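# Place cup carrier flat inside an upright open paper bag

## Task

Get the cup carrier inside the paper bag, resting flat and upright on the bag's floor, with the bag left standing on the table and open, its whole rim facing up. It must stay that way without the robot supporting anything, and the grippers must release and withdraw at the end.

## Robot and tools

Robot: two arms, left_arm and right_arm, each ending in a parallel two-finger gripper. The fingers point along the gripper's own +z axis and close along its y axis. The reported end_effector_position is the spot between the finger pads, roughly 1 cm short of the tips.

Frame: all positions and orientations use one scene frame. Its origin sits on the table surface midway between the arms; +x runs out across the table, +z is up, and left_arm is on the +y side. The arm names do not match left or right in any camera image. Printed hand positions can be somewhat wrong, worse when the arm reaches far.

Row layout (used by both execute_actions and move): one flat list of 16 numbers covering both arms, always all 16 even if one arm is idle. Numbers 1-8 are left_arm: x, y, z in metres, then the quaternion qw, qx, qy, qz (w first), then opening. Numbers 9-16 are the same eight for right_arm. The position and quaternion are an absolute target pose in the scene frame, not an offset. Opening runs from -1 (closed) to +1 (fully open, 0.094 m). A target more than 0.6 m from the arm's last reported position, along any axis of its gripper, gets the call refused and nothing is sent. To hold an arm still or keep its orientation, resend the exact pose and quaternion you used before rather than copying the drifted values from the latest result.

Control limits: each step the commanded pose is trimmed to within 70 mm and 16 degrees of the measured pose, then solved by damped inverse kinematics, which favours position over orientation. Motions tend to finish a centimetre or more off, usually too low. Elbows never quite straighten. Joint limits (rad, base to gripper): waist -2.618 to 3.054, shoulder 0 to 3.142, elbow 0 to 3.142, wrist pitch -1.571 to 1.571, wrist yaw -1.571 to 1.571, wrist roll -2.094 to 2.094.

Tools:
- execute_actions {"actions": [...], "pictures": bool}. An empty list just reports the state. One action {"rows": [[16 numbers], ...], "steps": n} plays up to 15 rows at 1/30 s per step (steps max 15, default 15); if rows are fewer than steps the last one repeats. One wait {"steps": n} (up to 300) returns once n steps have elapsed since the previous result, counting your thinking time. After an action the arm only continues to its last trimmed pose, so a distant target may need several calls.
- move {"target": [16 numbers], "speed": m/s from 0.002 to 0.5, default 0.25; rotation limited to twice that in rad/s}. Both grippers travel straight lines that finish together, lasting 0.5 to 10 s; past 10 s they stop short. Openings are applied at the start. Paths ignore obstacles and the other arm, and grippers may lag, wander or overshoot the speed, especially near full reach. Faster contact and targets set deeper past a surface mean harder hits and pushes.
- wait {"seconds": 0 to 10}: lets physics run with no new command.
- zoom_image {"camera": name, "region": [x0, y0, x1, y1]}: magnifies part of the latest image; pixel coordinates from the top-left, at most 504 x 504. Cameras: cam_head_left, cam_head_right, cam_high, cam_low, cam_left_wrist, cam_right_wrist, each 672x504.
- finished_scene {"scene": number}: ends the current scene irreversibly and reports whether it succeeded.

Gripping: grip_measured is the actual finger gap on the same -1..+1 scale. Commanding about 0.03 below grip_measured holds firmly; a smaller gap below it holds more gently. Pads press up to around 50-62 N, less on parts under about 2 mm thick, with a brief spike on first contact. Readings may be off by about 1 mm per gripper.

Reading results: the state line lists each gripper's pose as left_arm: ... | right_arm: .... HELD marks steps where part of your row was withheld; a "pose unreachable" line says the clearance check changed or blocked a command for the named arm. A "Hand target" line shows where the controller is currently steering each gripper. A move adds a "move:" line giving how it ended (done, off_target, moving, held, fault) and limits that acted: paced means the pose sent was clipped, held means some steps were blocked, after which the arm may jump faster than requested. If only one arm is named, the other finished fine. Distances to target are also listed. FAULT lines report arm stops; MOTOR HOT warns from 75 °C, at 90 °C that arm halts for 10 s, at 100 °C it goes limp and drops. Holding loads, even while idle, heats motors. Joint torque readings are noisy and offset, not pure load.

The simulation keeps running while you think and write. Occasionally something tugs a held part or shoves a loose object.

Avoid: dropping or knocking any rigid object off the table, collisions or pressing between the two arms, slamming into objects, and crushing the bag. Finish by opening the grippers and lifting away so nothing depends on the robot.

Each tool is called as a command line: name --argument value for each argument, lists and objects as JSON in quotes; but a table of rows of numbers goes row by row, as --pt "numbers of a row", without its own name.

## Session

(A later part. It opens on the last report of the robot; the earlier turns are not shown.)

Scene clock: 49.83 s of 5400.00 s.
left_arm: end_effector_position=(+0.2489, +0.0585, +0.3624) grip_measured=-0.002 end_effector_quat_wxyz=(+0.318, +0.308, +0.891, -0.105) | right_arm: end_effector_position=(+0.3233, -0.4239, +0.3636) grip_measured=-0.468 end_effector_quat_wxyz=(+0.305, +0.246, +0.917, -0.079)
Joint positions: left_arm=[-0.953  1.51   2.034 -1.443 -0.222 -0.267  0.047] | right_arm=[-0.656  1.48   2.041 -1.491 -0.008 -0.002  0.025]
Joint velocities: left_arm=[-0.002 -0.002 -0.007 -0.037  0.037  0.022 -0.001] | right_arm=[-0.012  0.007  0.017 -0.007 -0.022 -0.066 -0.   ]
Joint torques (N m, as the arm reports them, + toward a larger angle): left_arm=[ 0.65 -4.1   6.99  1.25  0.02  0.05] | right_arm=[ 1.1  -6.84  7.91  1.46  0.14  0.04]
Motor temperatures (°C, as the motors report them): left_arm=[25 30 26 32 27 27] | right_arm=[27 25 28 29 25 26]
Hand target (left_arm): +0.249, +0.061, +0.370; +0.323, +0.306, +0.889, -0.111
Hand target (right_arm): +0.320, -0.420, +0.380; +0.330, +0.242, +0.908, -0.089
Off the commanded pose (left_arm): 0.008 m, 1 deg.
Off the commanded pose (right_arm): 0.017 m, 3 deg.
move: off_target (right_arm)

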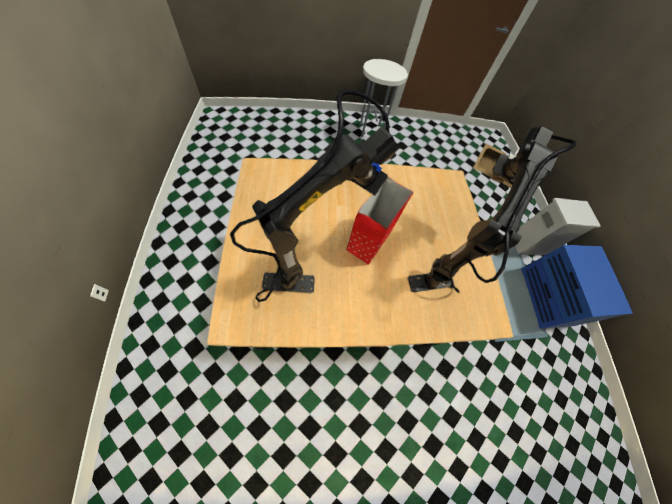

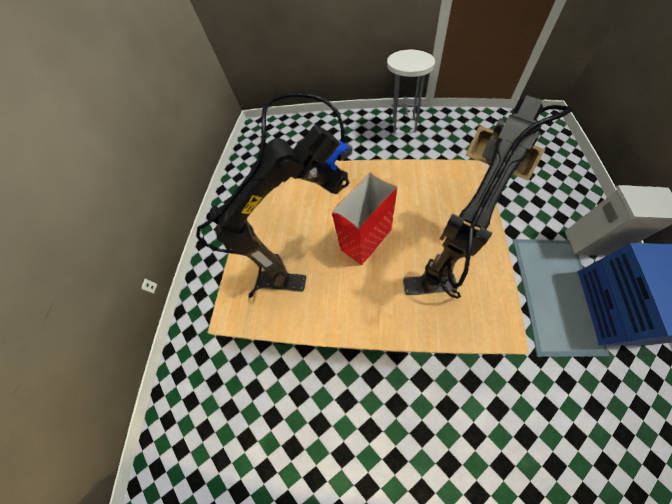

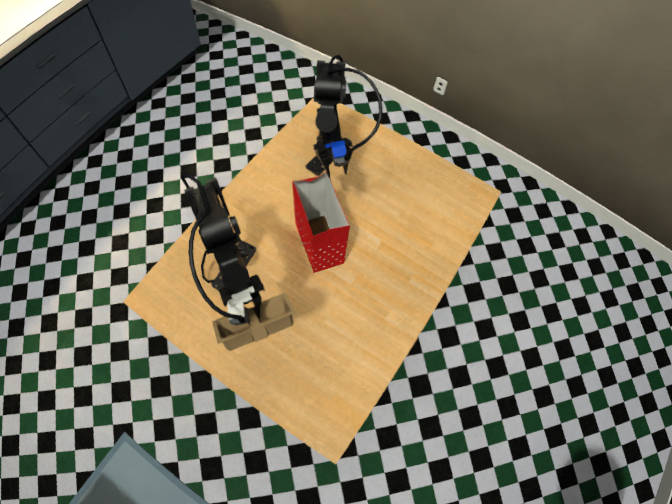

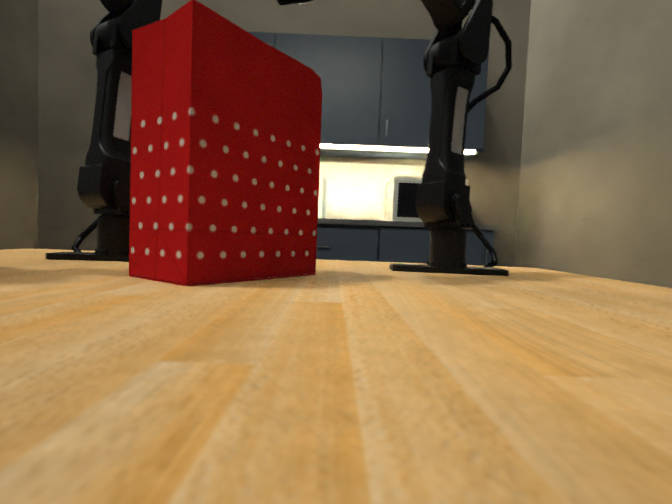

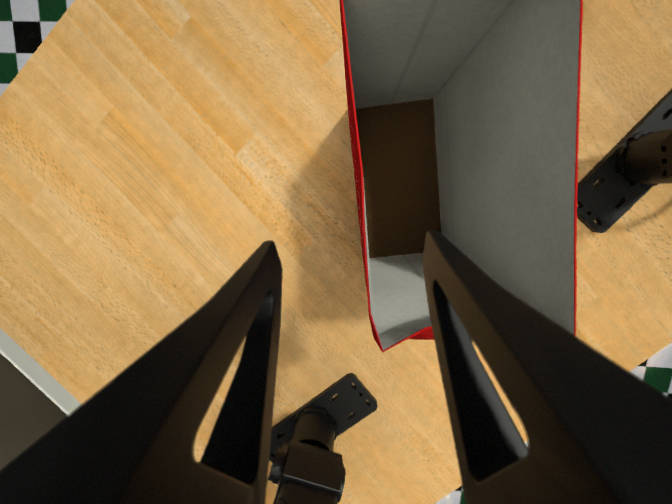

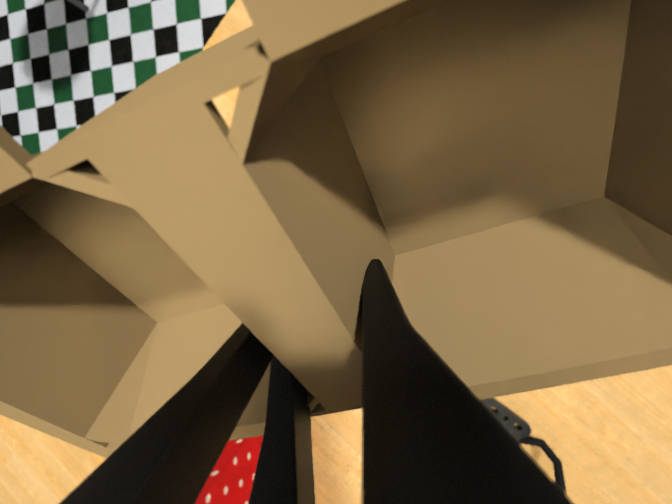

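move --target '[0.33,0.36,0.4,0.38,-0.05,0.92,0.02,0,0.36,-0.25,0.39,0.35,0,0.937,0,-0.51]'

move --target '[0.33,0.36,0.4,0.38,-0.05,0.92,0.02,0,0.25,-0.035,0.375,0.29,-0.43,0.842,0.148,-0.51]'

zoom_image --camera "cam_high" --region '[240,90,420,290]'

zoom_image --camera "cam_head_left" --region '[310,130,470,280]'

Scene clock: 56.77 s of 5400.00 s.
left_arm: end_effector_position=(+0.3205, +0.3605, +0.3883) grip_measured=-0.001 end_effector_quat_wxyz=(+0.360, -0.049, +0.931, +0.032) | right_arm: end_effector_position=(+0.3534, -0.2495, +0.3882) grip_measured=-0.468 end_effector_quat_wxyz=(+0.343, -0.002, +0.939, +0.000)
Joint positions: left_arm=[ 0.195  1.343  1.992 -1.48  -0.001  0.034  0.047] | right_arm=[-0.055  1.459  2.116 -1.528  0.044  0.051  0.025]
Joint velocities: left_arm=[ 0.007 -0.017 -0.012 -0.037 -0.007  0.007 -0.   ] | right_arm=[-0.017 -0.002 -0.002 -0.066  0.007 -0.022 -0.001]
Joint torques (N m, as the arm reports them, + toward a larger angle): left_arm=[ 0.56 -1.99  6.9   1.67  0.15  0.08] | right_arm=[ 1.01 -1.82  8.07  1.42  0.18  0.01]
Motor temperatures (°C, as the motors report them): left_arm=[25 30 26 32 27 27] | right_arm=[27 26 28 30 25 26]
Hand target (left_arm): +0.324, +0.361, +0.399; +0.379, -0.047, +0.924, +0.030
Hand target (right_arm): +0.358, -0.248, +0.390; +0.344, -0.002, +0.939, -0.003
Off the commanded pose (left_arm): 0.015 m, 3 deg.
Off the commanded pose (right_arm): 0.007 m, 1 deg.
After step 90, 1.83 s passed at rest.
move: off_target (left_arm)

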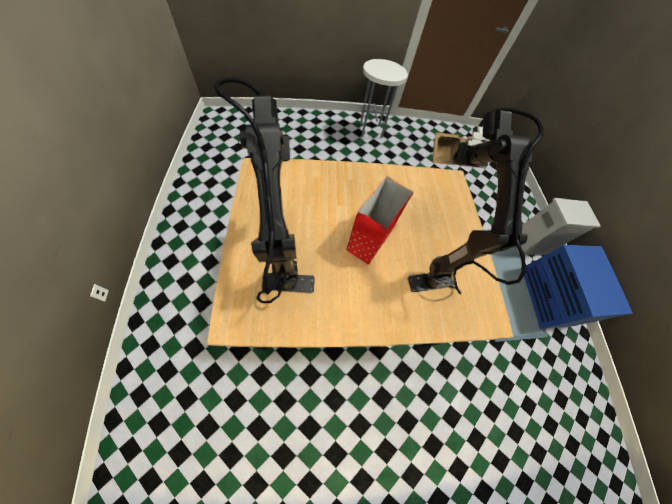

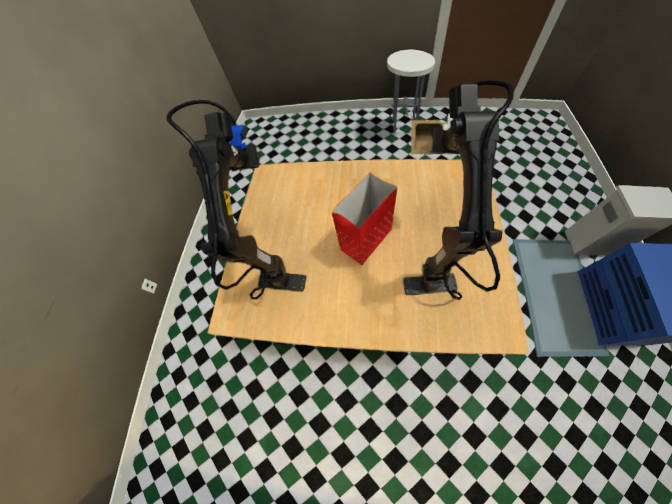

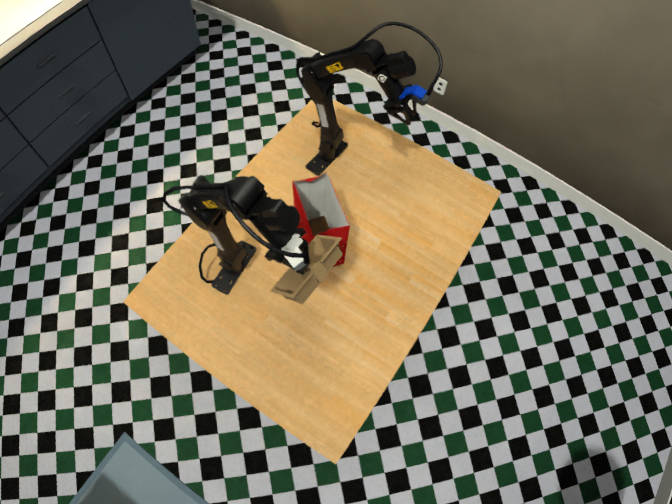

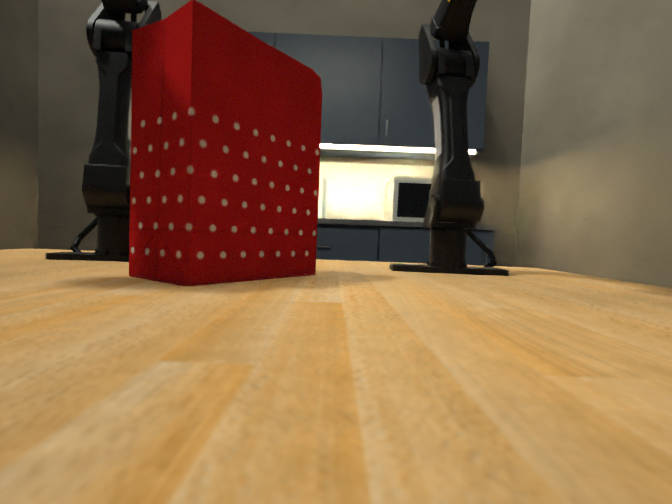

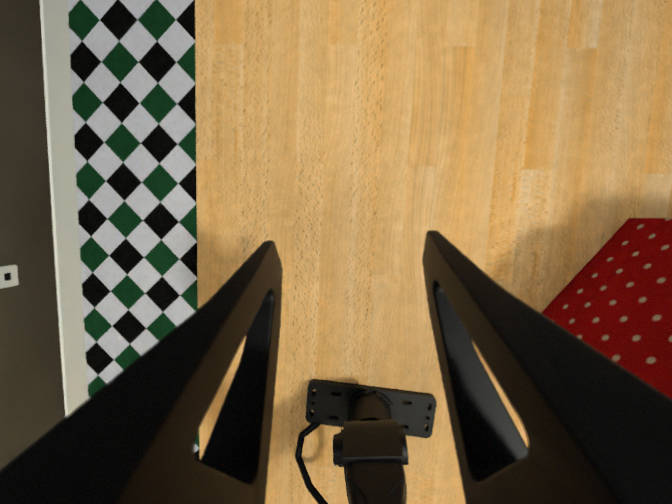

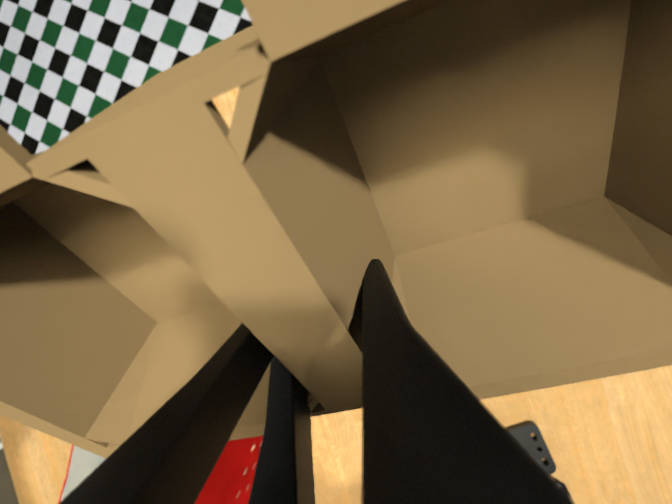

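Scene clock: 59.27 s of 5400.00 s.
left_arm: end_effector_position=(+0.3252, +0.3591, +0.3899) grip_measured=-0.001 end_effector_quat_wxyz=(+0.363, -0.048, +0.930, +0.023) | right_arm: end_effector_position=(+0.2482, -0.0398, +0.3681) grip_measured=-0.467 end_effector_quat_wxyz=(+0.275, -0.424, +0.853, +0.134)
Joint positions: left_arm=[ 0.2    1.357  2.006 -1.475  0.02   0.034  0.047] | right_arm=[ 0.666  1.462  2.07  -1.561 -0.072 -0.108  0.025]
Joint velocities: left_arm=[-0.007  0.007  0.002 -0.022  0.007  0.051  0.001] | right_arm=[-0.007  0.007 -0.002  0.022 -0.037  0.051 -0.   ]
Joint torques (N m, as the arm reports them, + toward a larger angle): left_arm=[ 0.63 -2.1   6.67  1.71  0.18 -0.02] | right_arm=[ 0.99 -3.51  8.25  1.36 -0.14 -0.08]
Motor temperatures (°C, as the motors report them): left_arm=[25 30 26 33 27 27] | right_arm=[27 26 28 30 25 26]
Hand target (left_arm): +0.330, +0.360, +0.400; +0.381, -0.050, +0.923, +0.020
Hand target (right_arm): +0.246, -0.035, +0.375; +0.283, -0.431, +0.845, +0.142
Off the commanded pose (left_arm): 0.011 m, 2 deg.
Off the commanded pose (right_arm): 0.009 m, 3 deg.
move: off_target (left_arm, right_arm)

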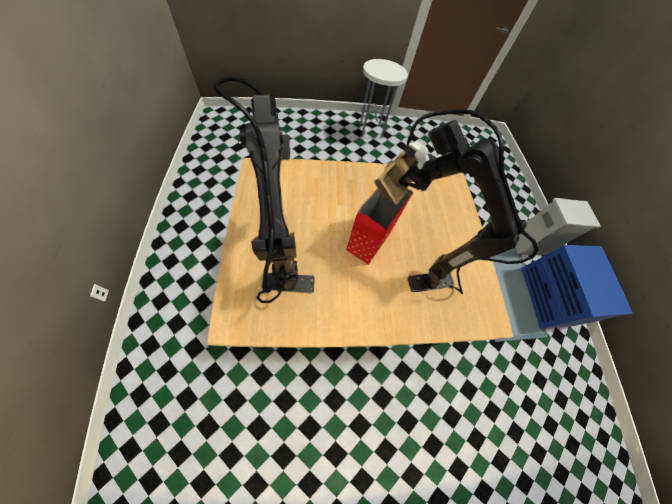

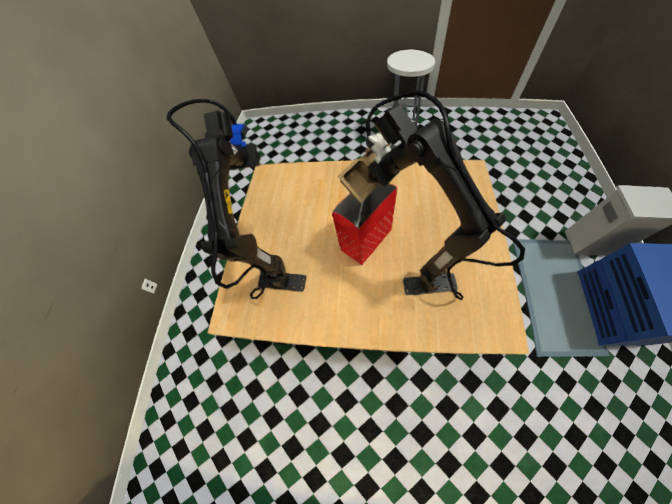

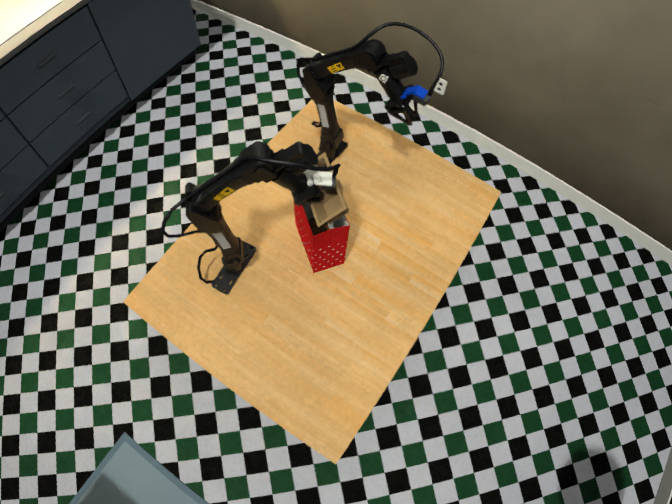

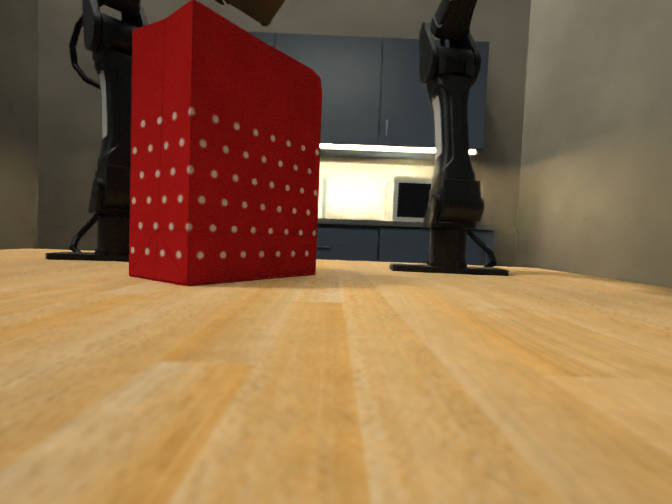

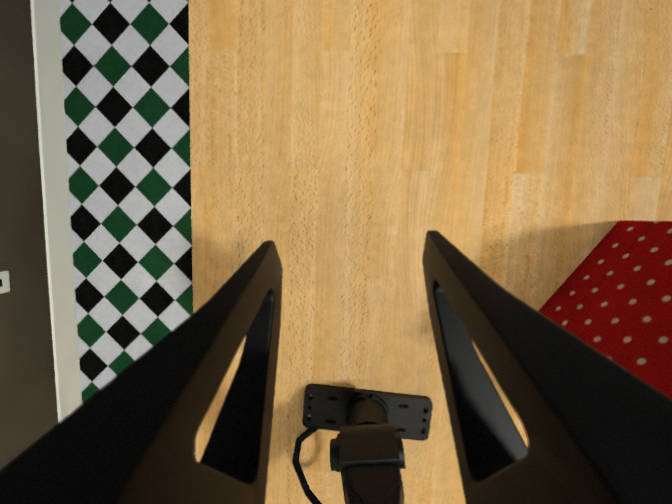

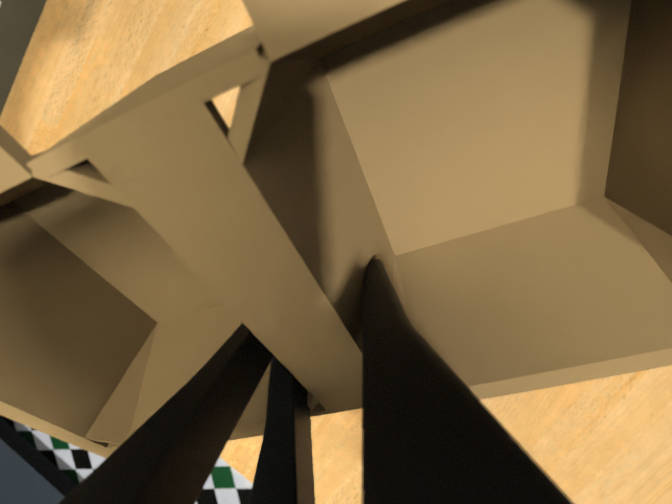

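Region (240, 90, 420, 290) of cam_high's 672x504 image, scaled by 2.520, with more detail than that image has; it fills the left 454 columns of this view, and the rest is white.

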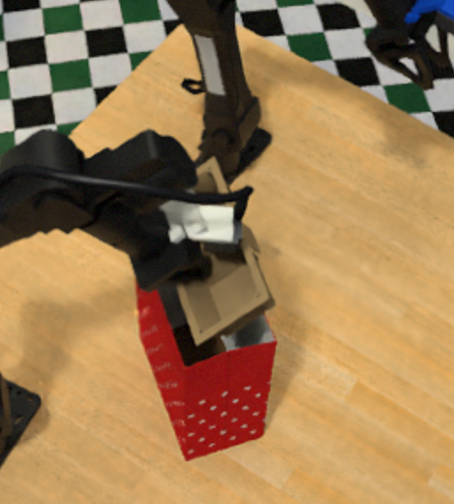

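Region (310, 130, 470, 280) of cam_head_left's 672x504 image, scaled by 3.150, with more detail than that image has; it fills the top 472 rows of this view, and the rest is white.

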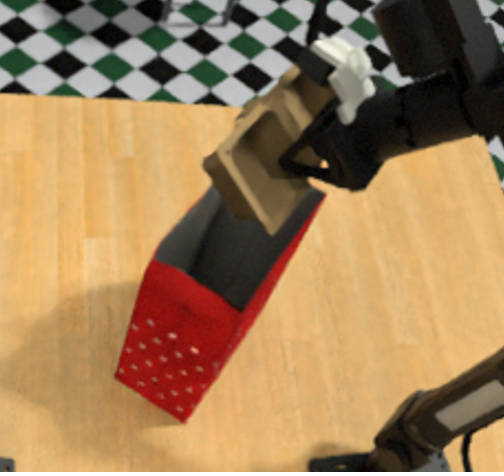

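move --target '[0.33,0.36,0.4,0.38,-0.05,0.92,0.02,0,0.24,-0.032,0.31,0.208,-0.441,0.866,0.106,-0.51]' --speed 0.1

zoom_image --camera "cam_high" --region '[260,130,400,280]'

zoom_image --camera "cam_head_left" --region '[330,140,450,260]'

Scene clock: 75.70 s of 5400.00 s.
left_arm: end_effector_position=(+0.3252, +0.3591, +0.3899) grip_measured=-0.001 end_effector_quat_wxyz=(+0.363, -0.048, +0.930, +0.023) | right_arm: end_effector_position=(+0.2386, -0.0357, +0.3053) grip_measured=-0.467 end_effector_quat_wxyz=(+0.191, -0.440, +0.872, +0.103)
Joint positions: left_arm=[ 0.2    1.357  2.006 -1.475  0.02   0.034  0.047] | right_arm=[ 0.71   1.462  1.856 -1.531 -0.053 -0.087  0.025]
Joint velocities: left_arm=[ 0.007 -0.002  0.007 -0.007  0.022  0.037 -0.   ] | right_arm=[-0.002  0.007 -0.002  0.007  0.007  0.051 -0.   ]
Joint torques (N m, as the arm reports them, + toward a larger angle): left_arm=[ 0.72 -1.92  6.73  1.71  0.17 -0.02] | right_arm=[ 1.08 -6.15  5.26  1.31  0.09  0.03]
Motor temperatures (°C, as the motors report them): left_arm=[25 29 26 34 27 27] | right_arm=[27 25 29 30 26 26]
Hand target (left_arm): +0.330, +0.360, +0.400; +0.381, -0.050, +0.923, +0.020
Hand target (right_arm): +0.239, -0.033, +0.310; +0.208, -0.440, +0.867, +0.106
Off the commanded pose (left_arm): 0.011 m, 2 deg.
Off the commanded pose (right_arm): 0.006 m, 2 deg.
After step 90, 12.40 s passed at rest.
move: off_target (left_arm)

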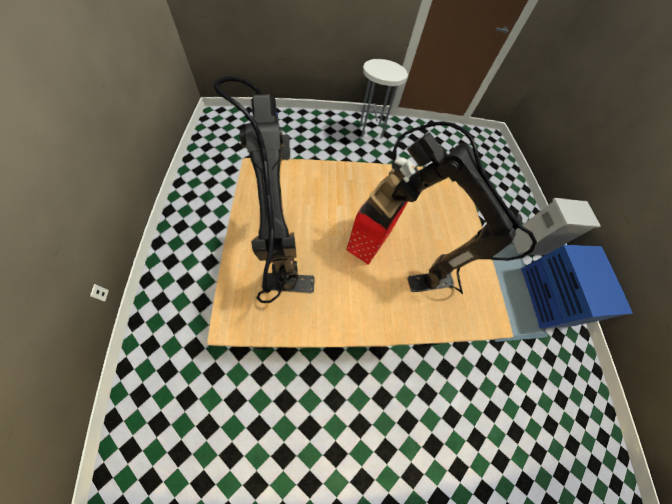

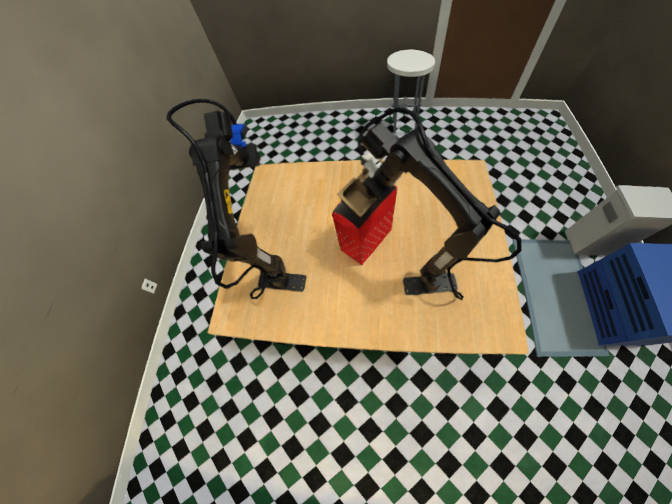

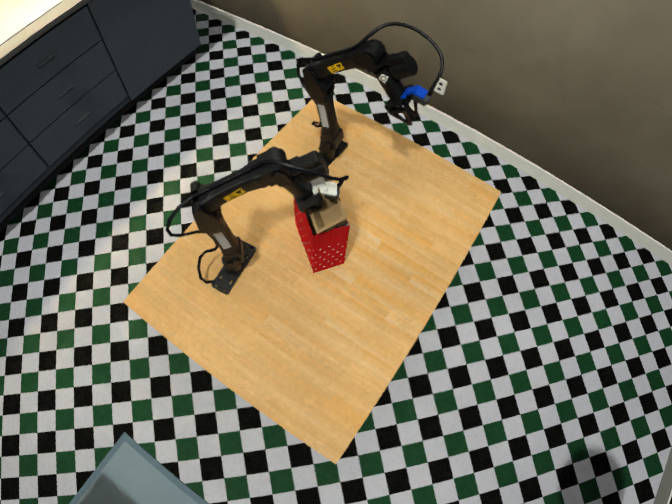

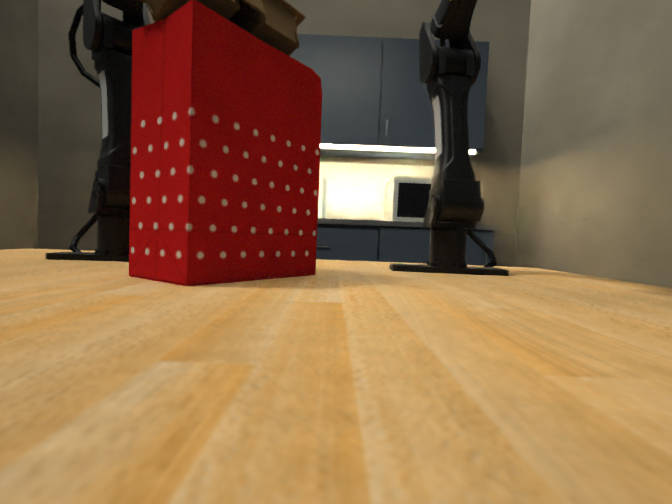

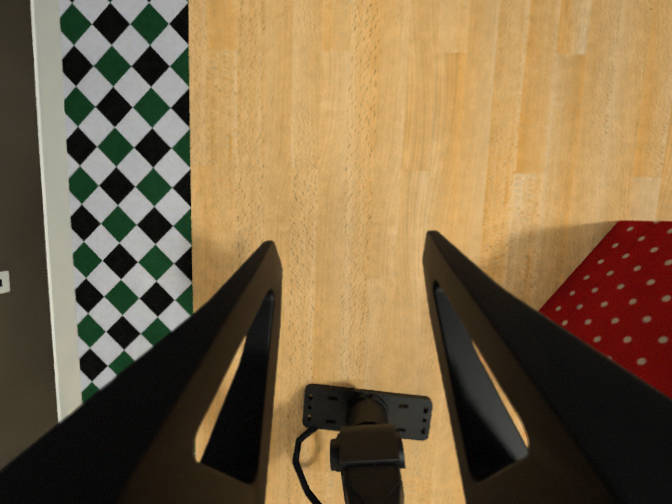

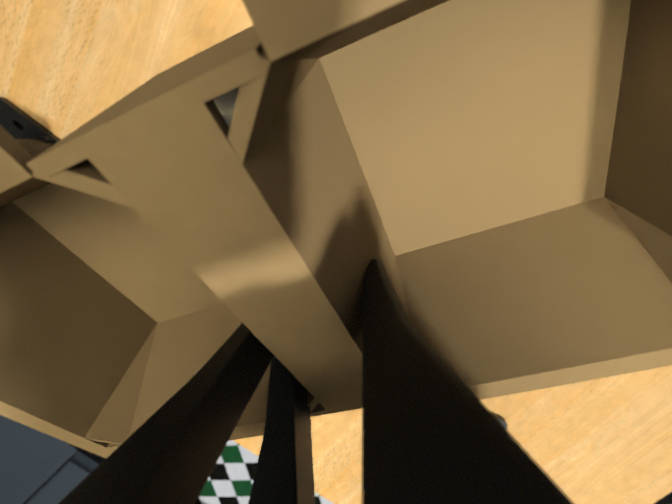

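Region (260, 130, 400, 280) of cam_high's 672x504 image, scaled by 3.360, with more detail than that image has; it fills the left 470 columns of this view, and the rest is white.

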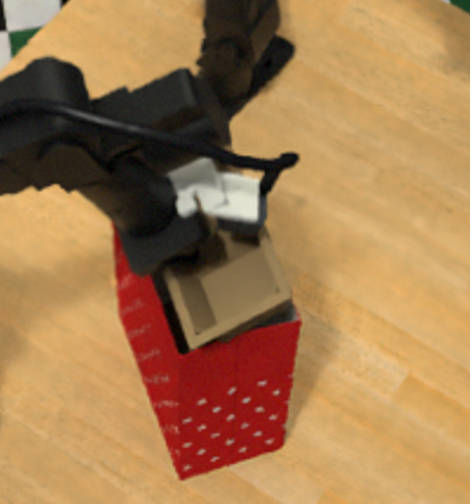

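Region (330, 140, 450, 260) of cam_head_left's 672x504 image, scaled by 4.200, with more detail than that image has.

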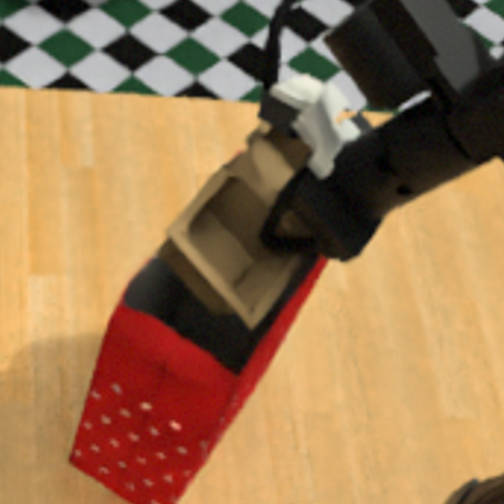

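There is slack at the near end, so I'm shifting about 1 cm that way while lowering.

move --target '[0.33,0.36,0.4,0.38,-0.05,0.92,0.02,0,0.231,-0.025,0.28,0.17,-0.437,0.878,0.085,-0.51]' --speed 0.06

zoom_image --camera "cam_high" --region '[260,130,400,280]'

zoom_image --camera "cam_head_left" --region '[330,140,450,260]'

Scene clock: 80.10 s of 5400.00 s.
left_arm: end_effector_position=(+0.3252, +0.3591, +0.3899) grip_measured=-0.001 end_effector_quat_wxyz=(+0.363, -0.048, +0.930, +0.023) | right_arm: end_effector_position=(+0.2284, -0.0299, +0.2825) grip_measured=-0.467 end_effector_quat_wxyz=(+0.165, -0.437, +0.880, +0.087)
Joint positions: left_arm=[ 0.2    1.357  2.006 -1.475  0.02   0.034  0.047] | right_arm=[ 0.769  1.462  1.775 -1.508 -0.018 -0.024  0.025]
Joint velocities: left_arm=[-0.002  0.002  0.012 -0.007  0.007 -0.051  0.001] | right_arm=[-0.002 -0.012 -0.007  0.022 -0.022  0.081  0.   ]
Joint torques (N m, as the arm reports them, + toward a larger angle): left_arm=[ 0.65 -2.11  6.66  1.71  0.14 -0.05] | right_arm=[ 1.07 -4.49  5.37  1.17  0.12  0.05]
Motor temperatures (°C, as the motors report them): left_arm=[25 29 26 34 27 27] | right_arm=[27 25 28 30 25 26]
Hand target (left_arm): +0.330, +0.360, +0.400; +0.381, -0.050, +0.923, +0.020
Hand target (right_arm): +0.230, -0.026, +0.280; +0.170, -0.437, +0.879, +0.084
Off the commanded pose (left_arm): 0.011 m, 2 deg.
Off the commanded pose (right_arm): 0.006 m, 1 deg.
After step 90, 0.57 s passed at rest.
move: off_target (left_arm)

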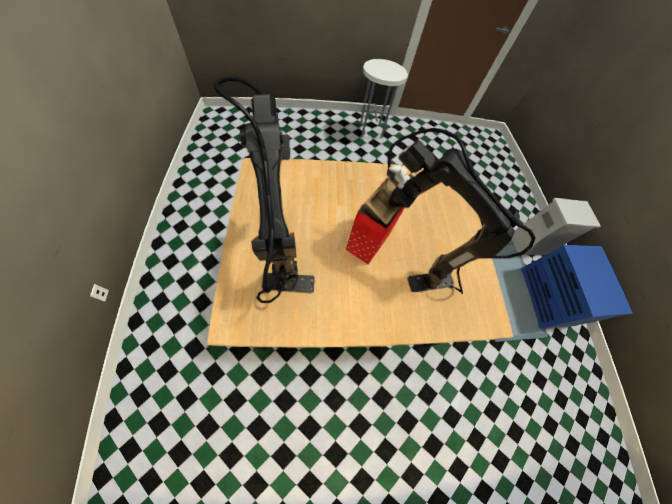

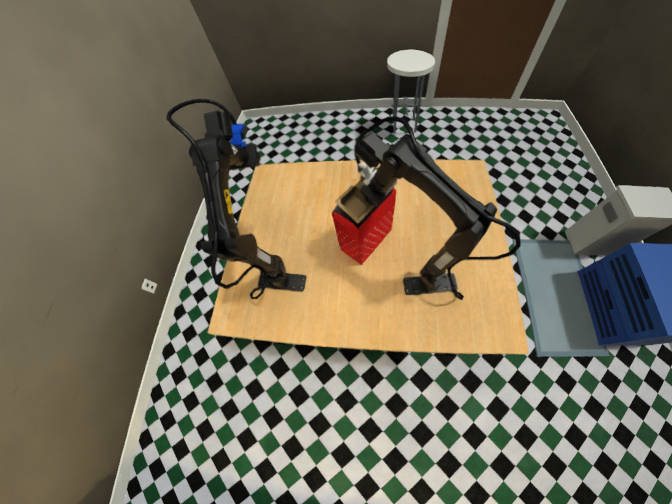

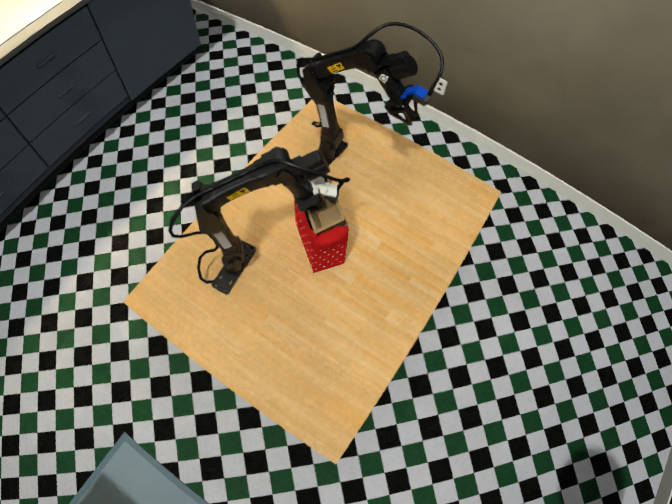

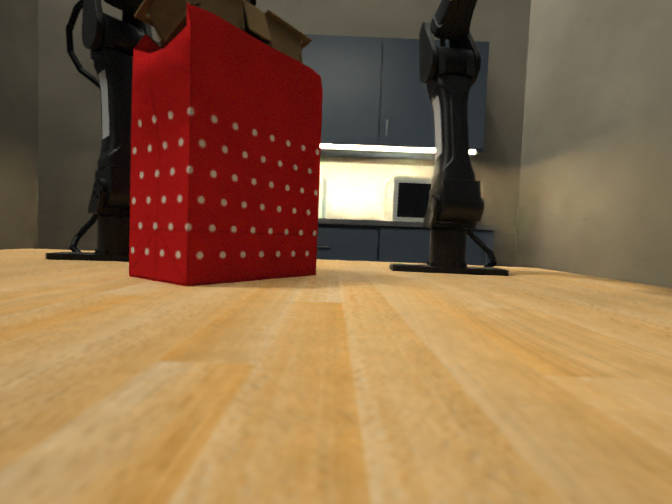

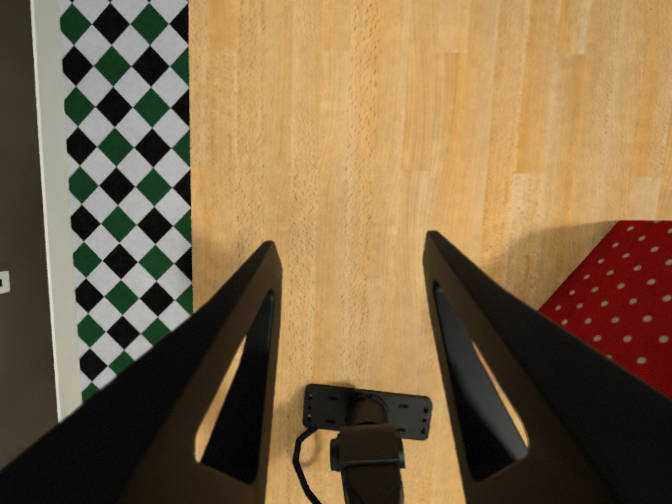

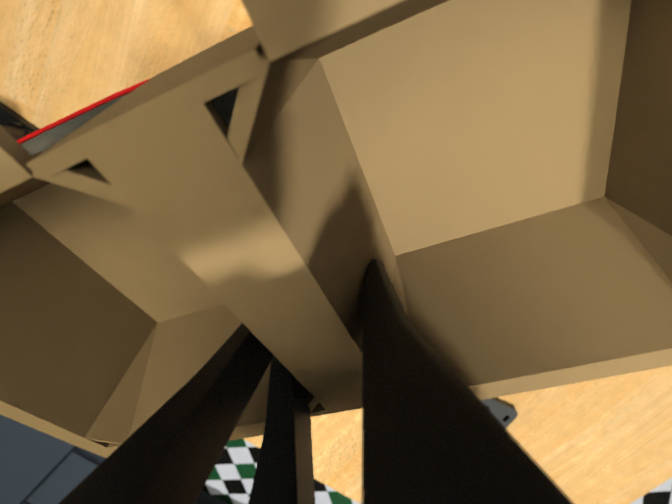

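Region (260, 130, 400, 280) of cam_high's 672x504 image, scaled by 3.360, with more detail than that image has; it fills the left 470 columns of this view, and the rest is white.

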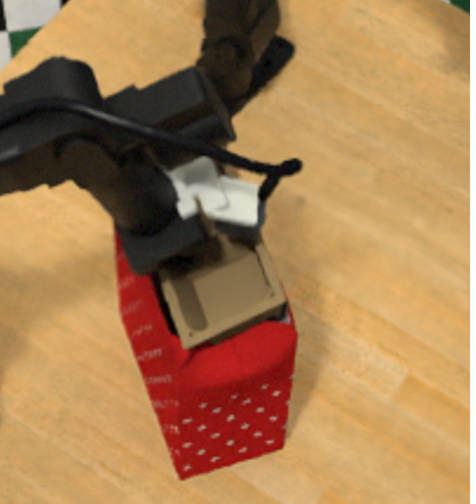

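Region (330, 140, 450, 260) of cam_head_left's 672x504 image, scaled by 4.200, with more detail than that image has.

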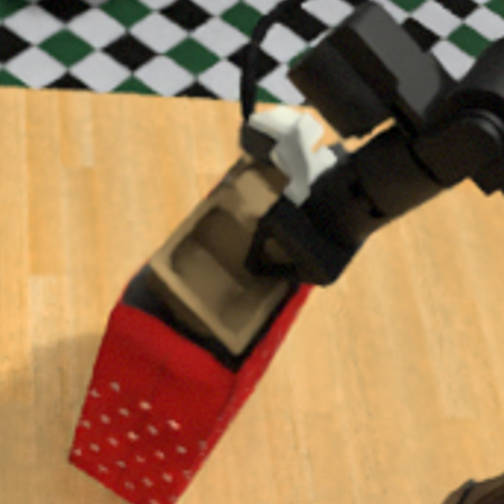

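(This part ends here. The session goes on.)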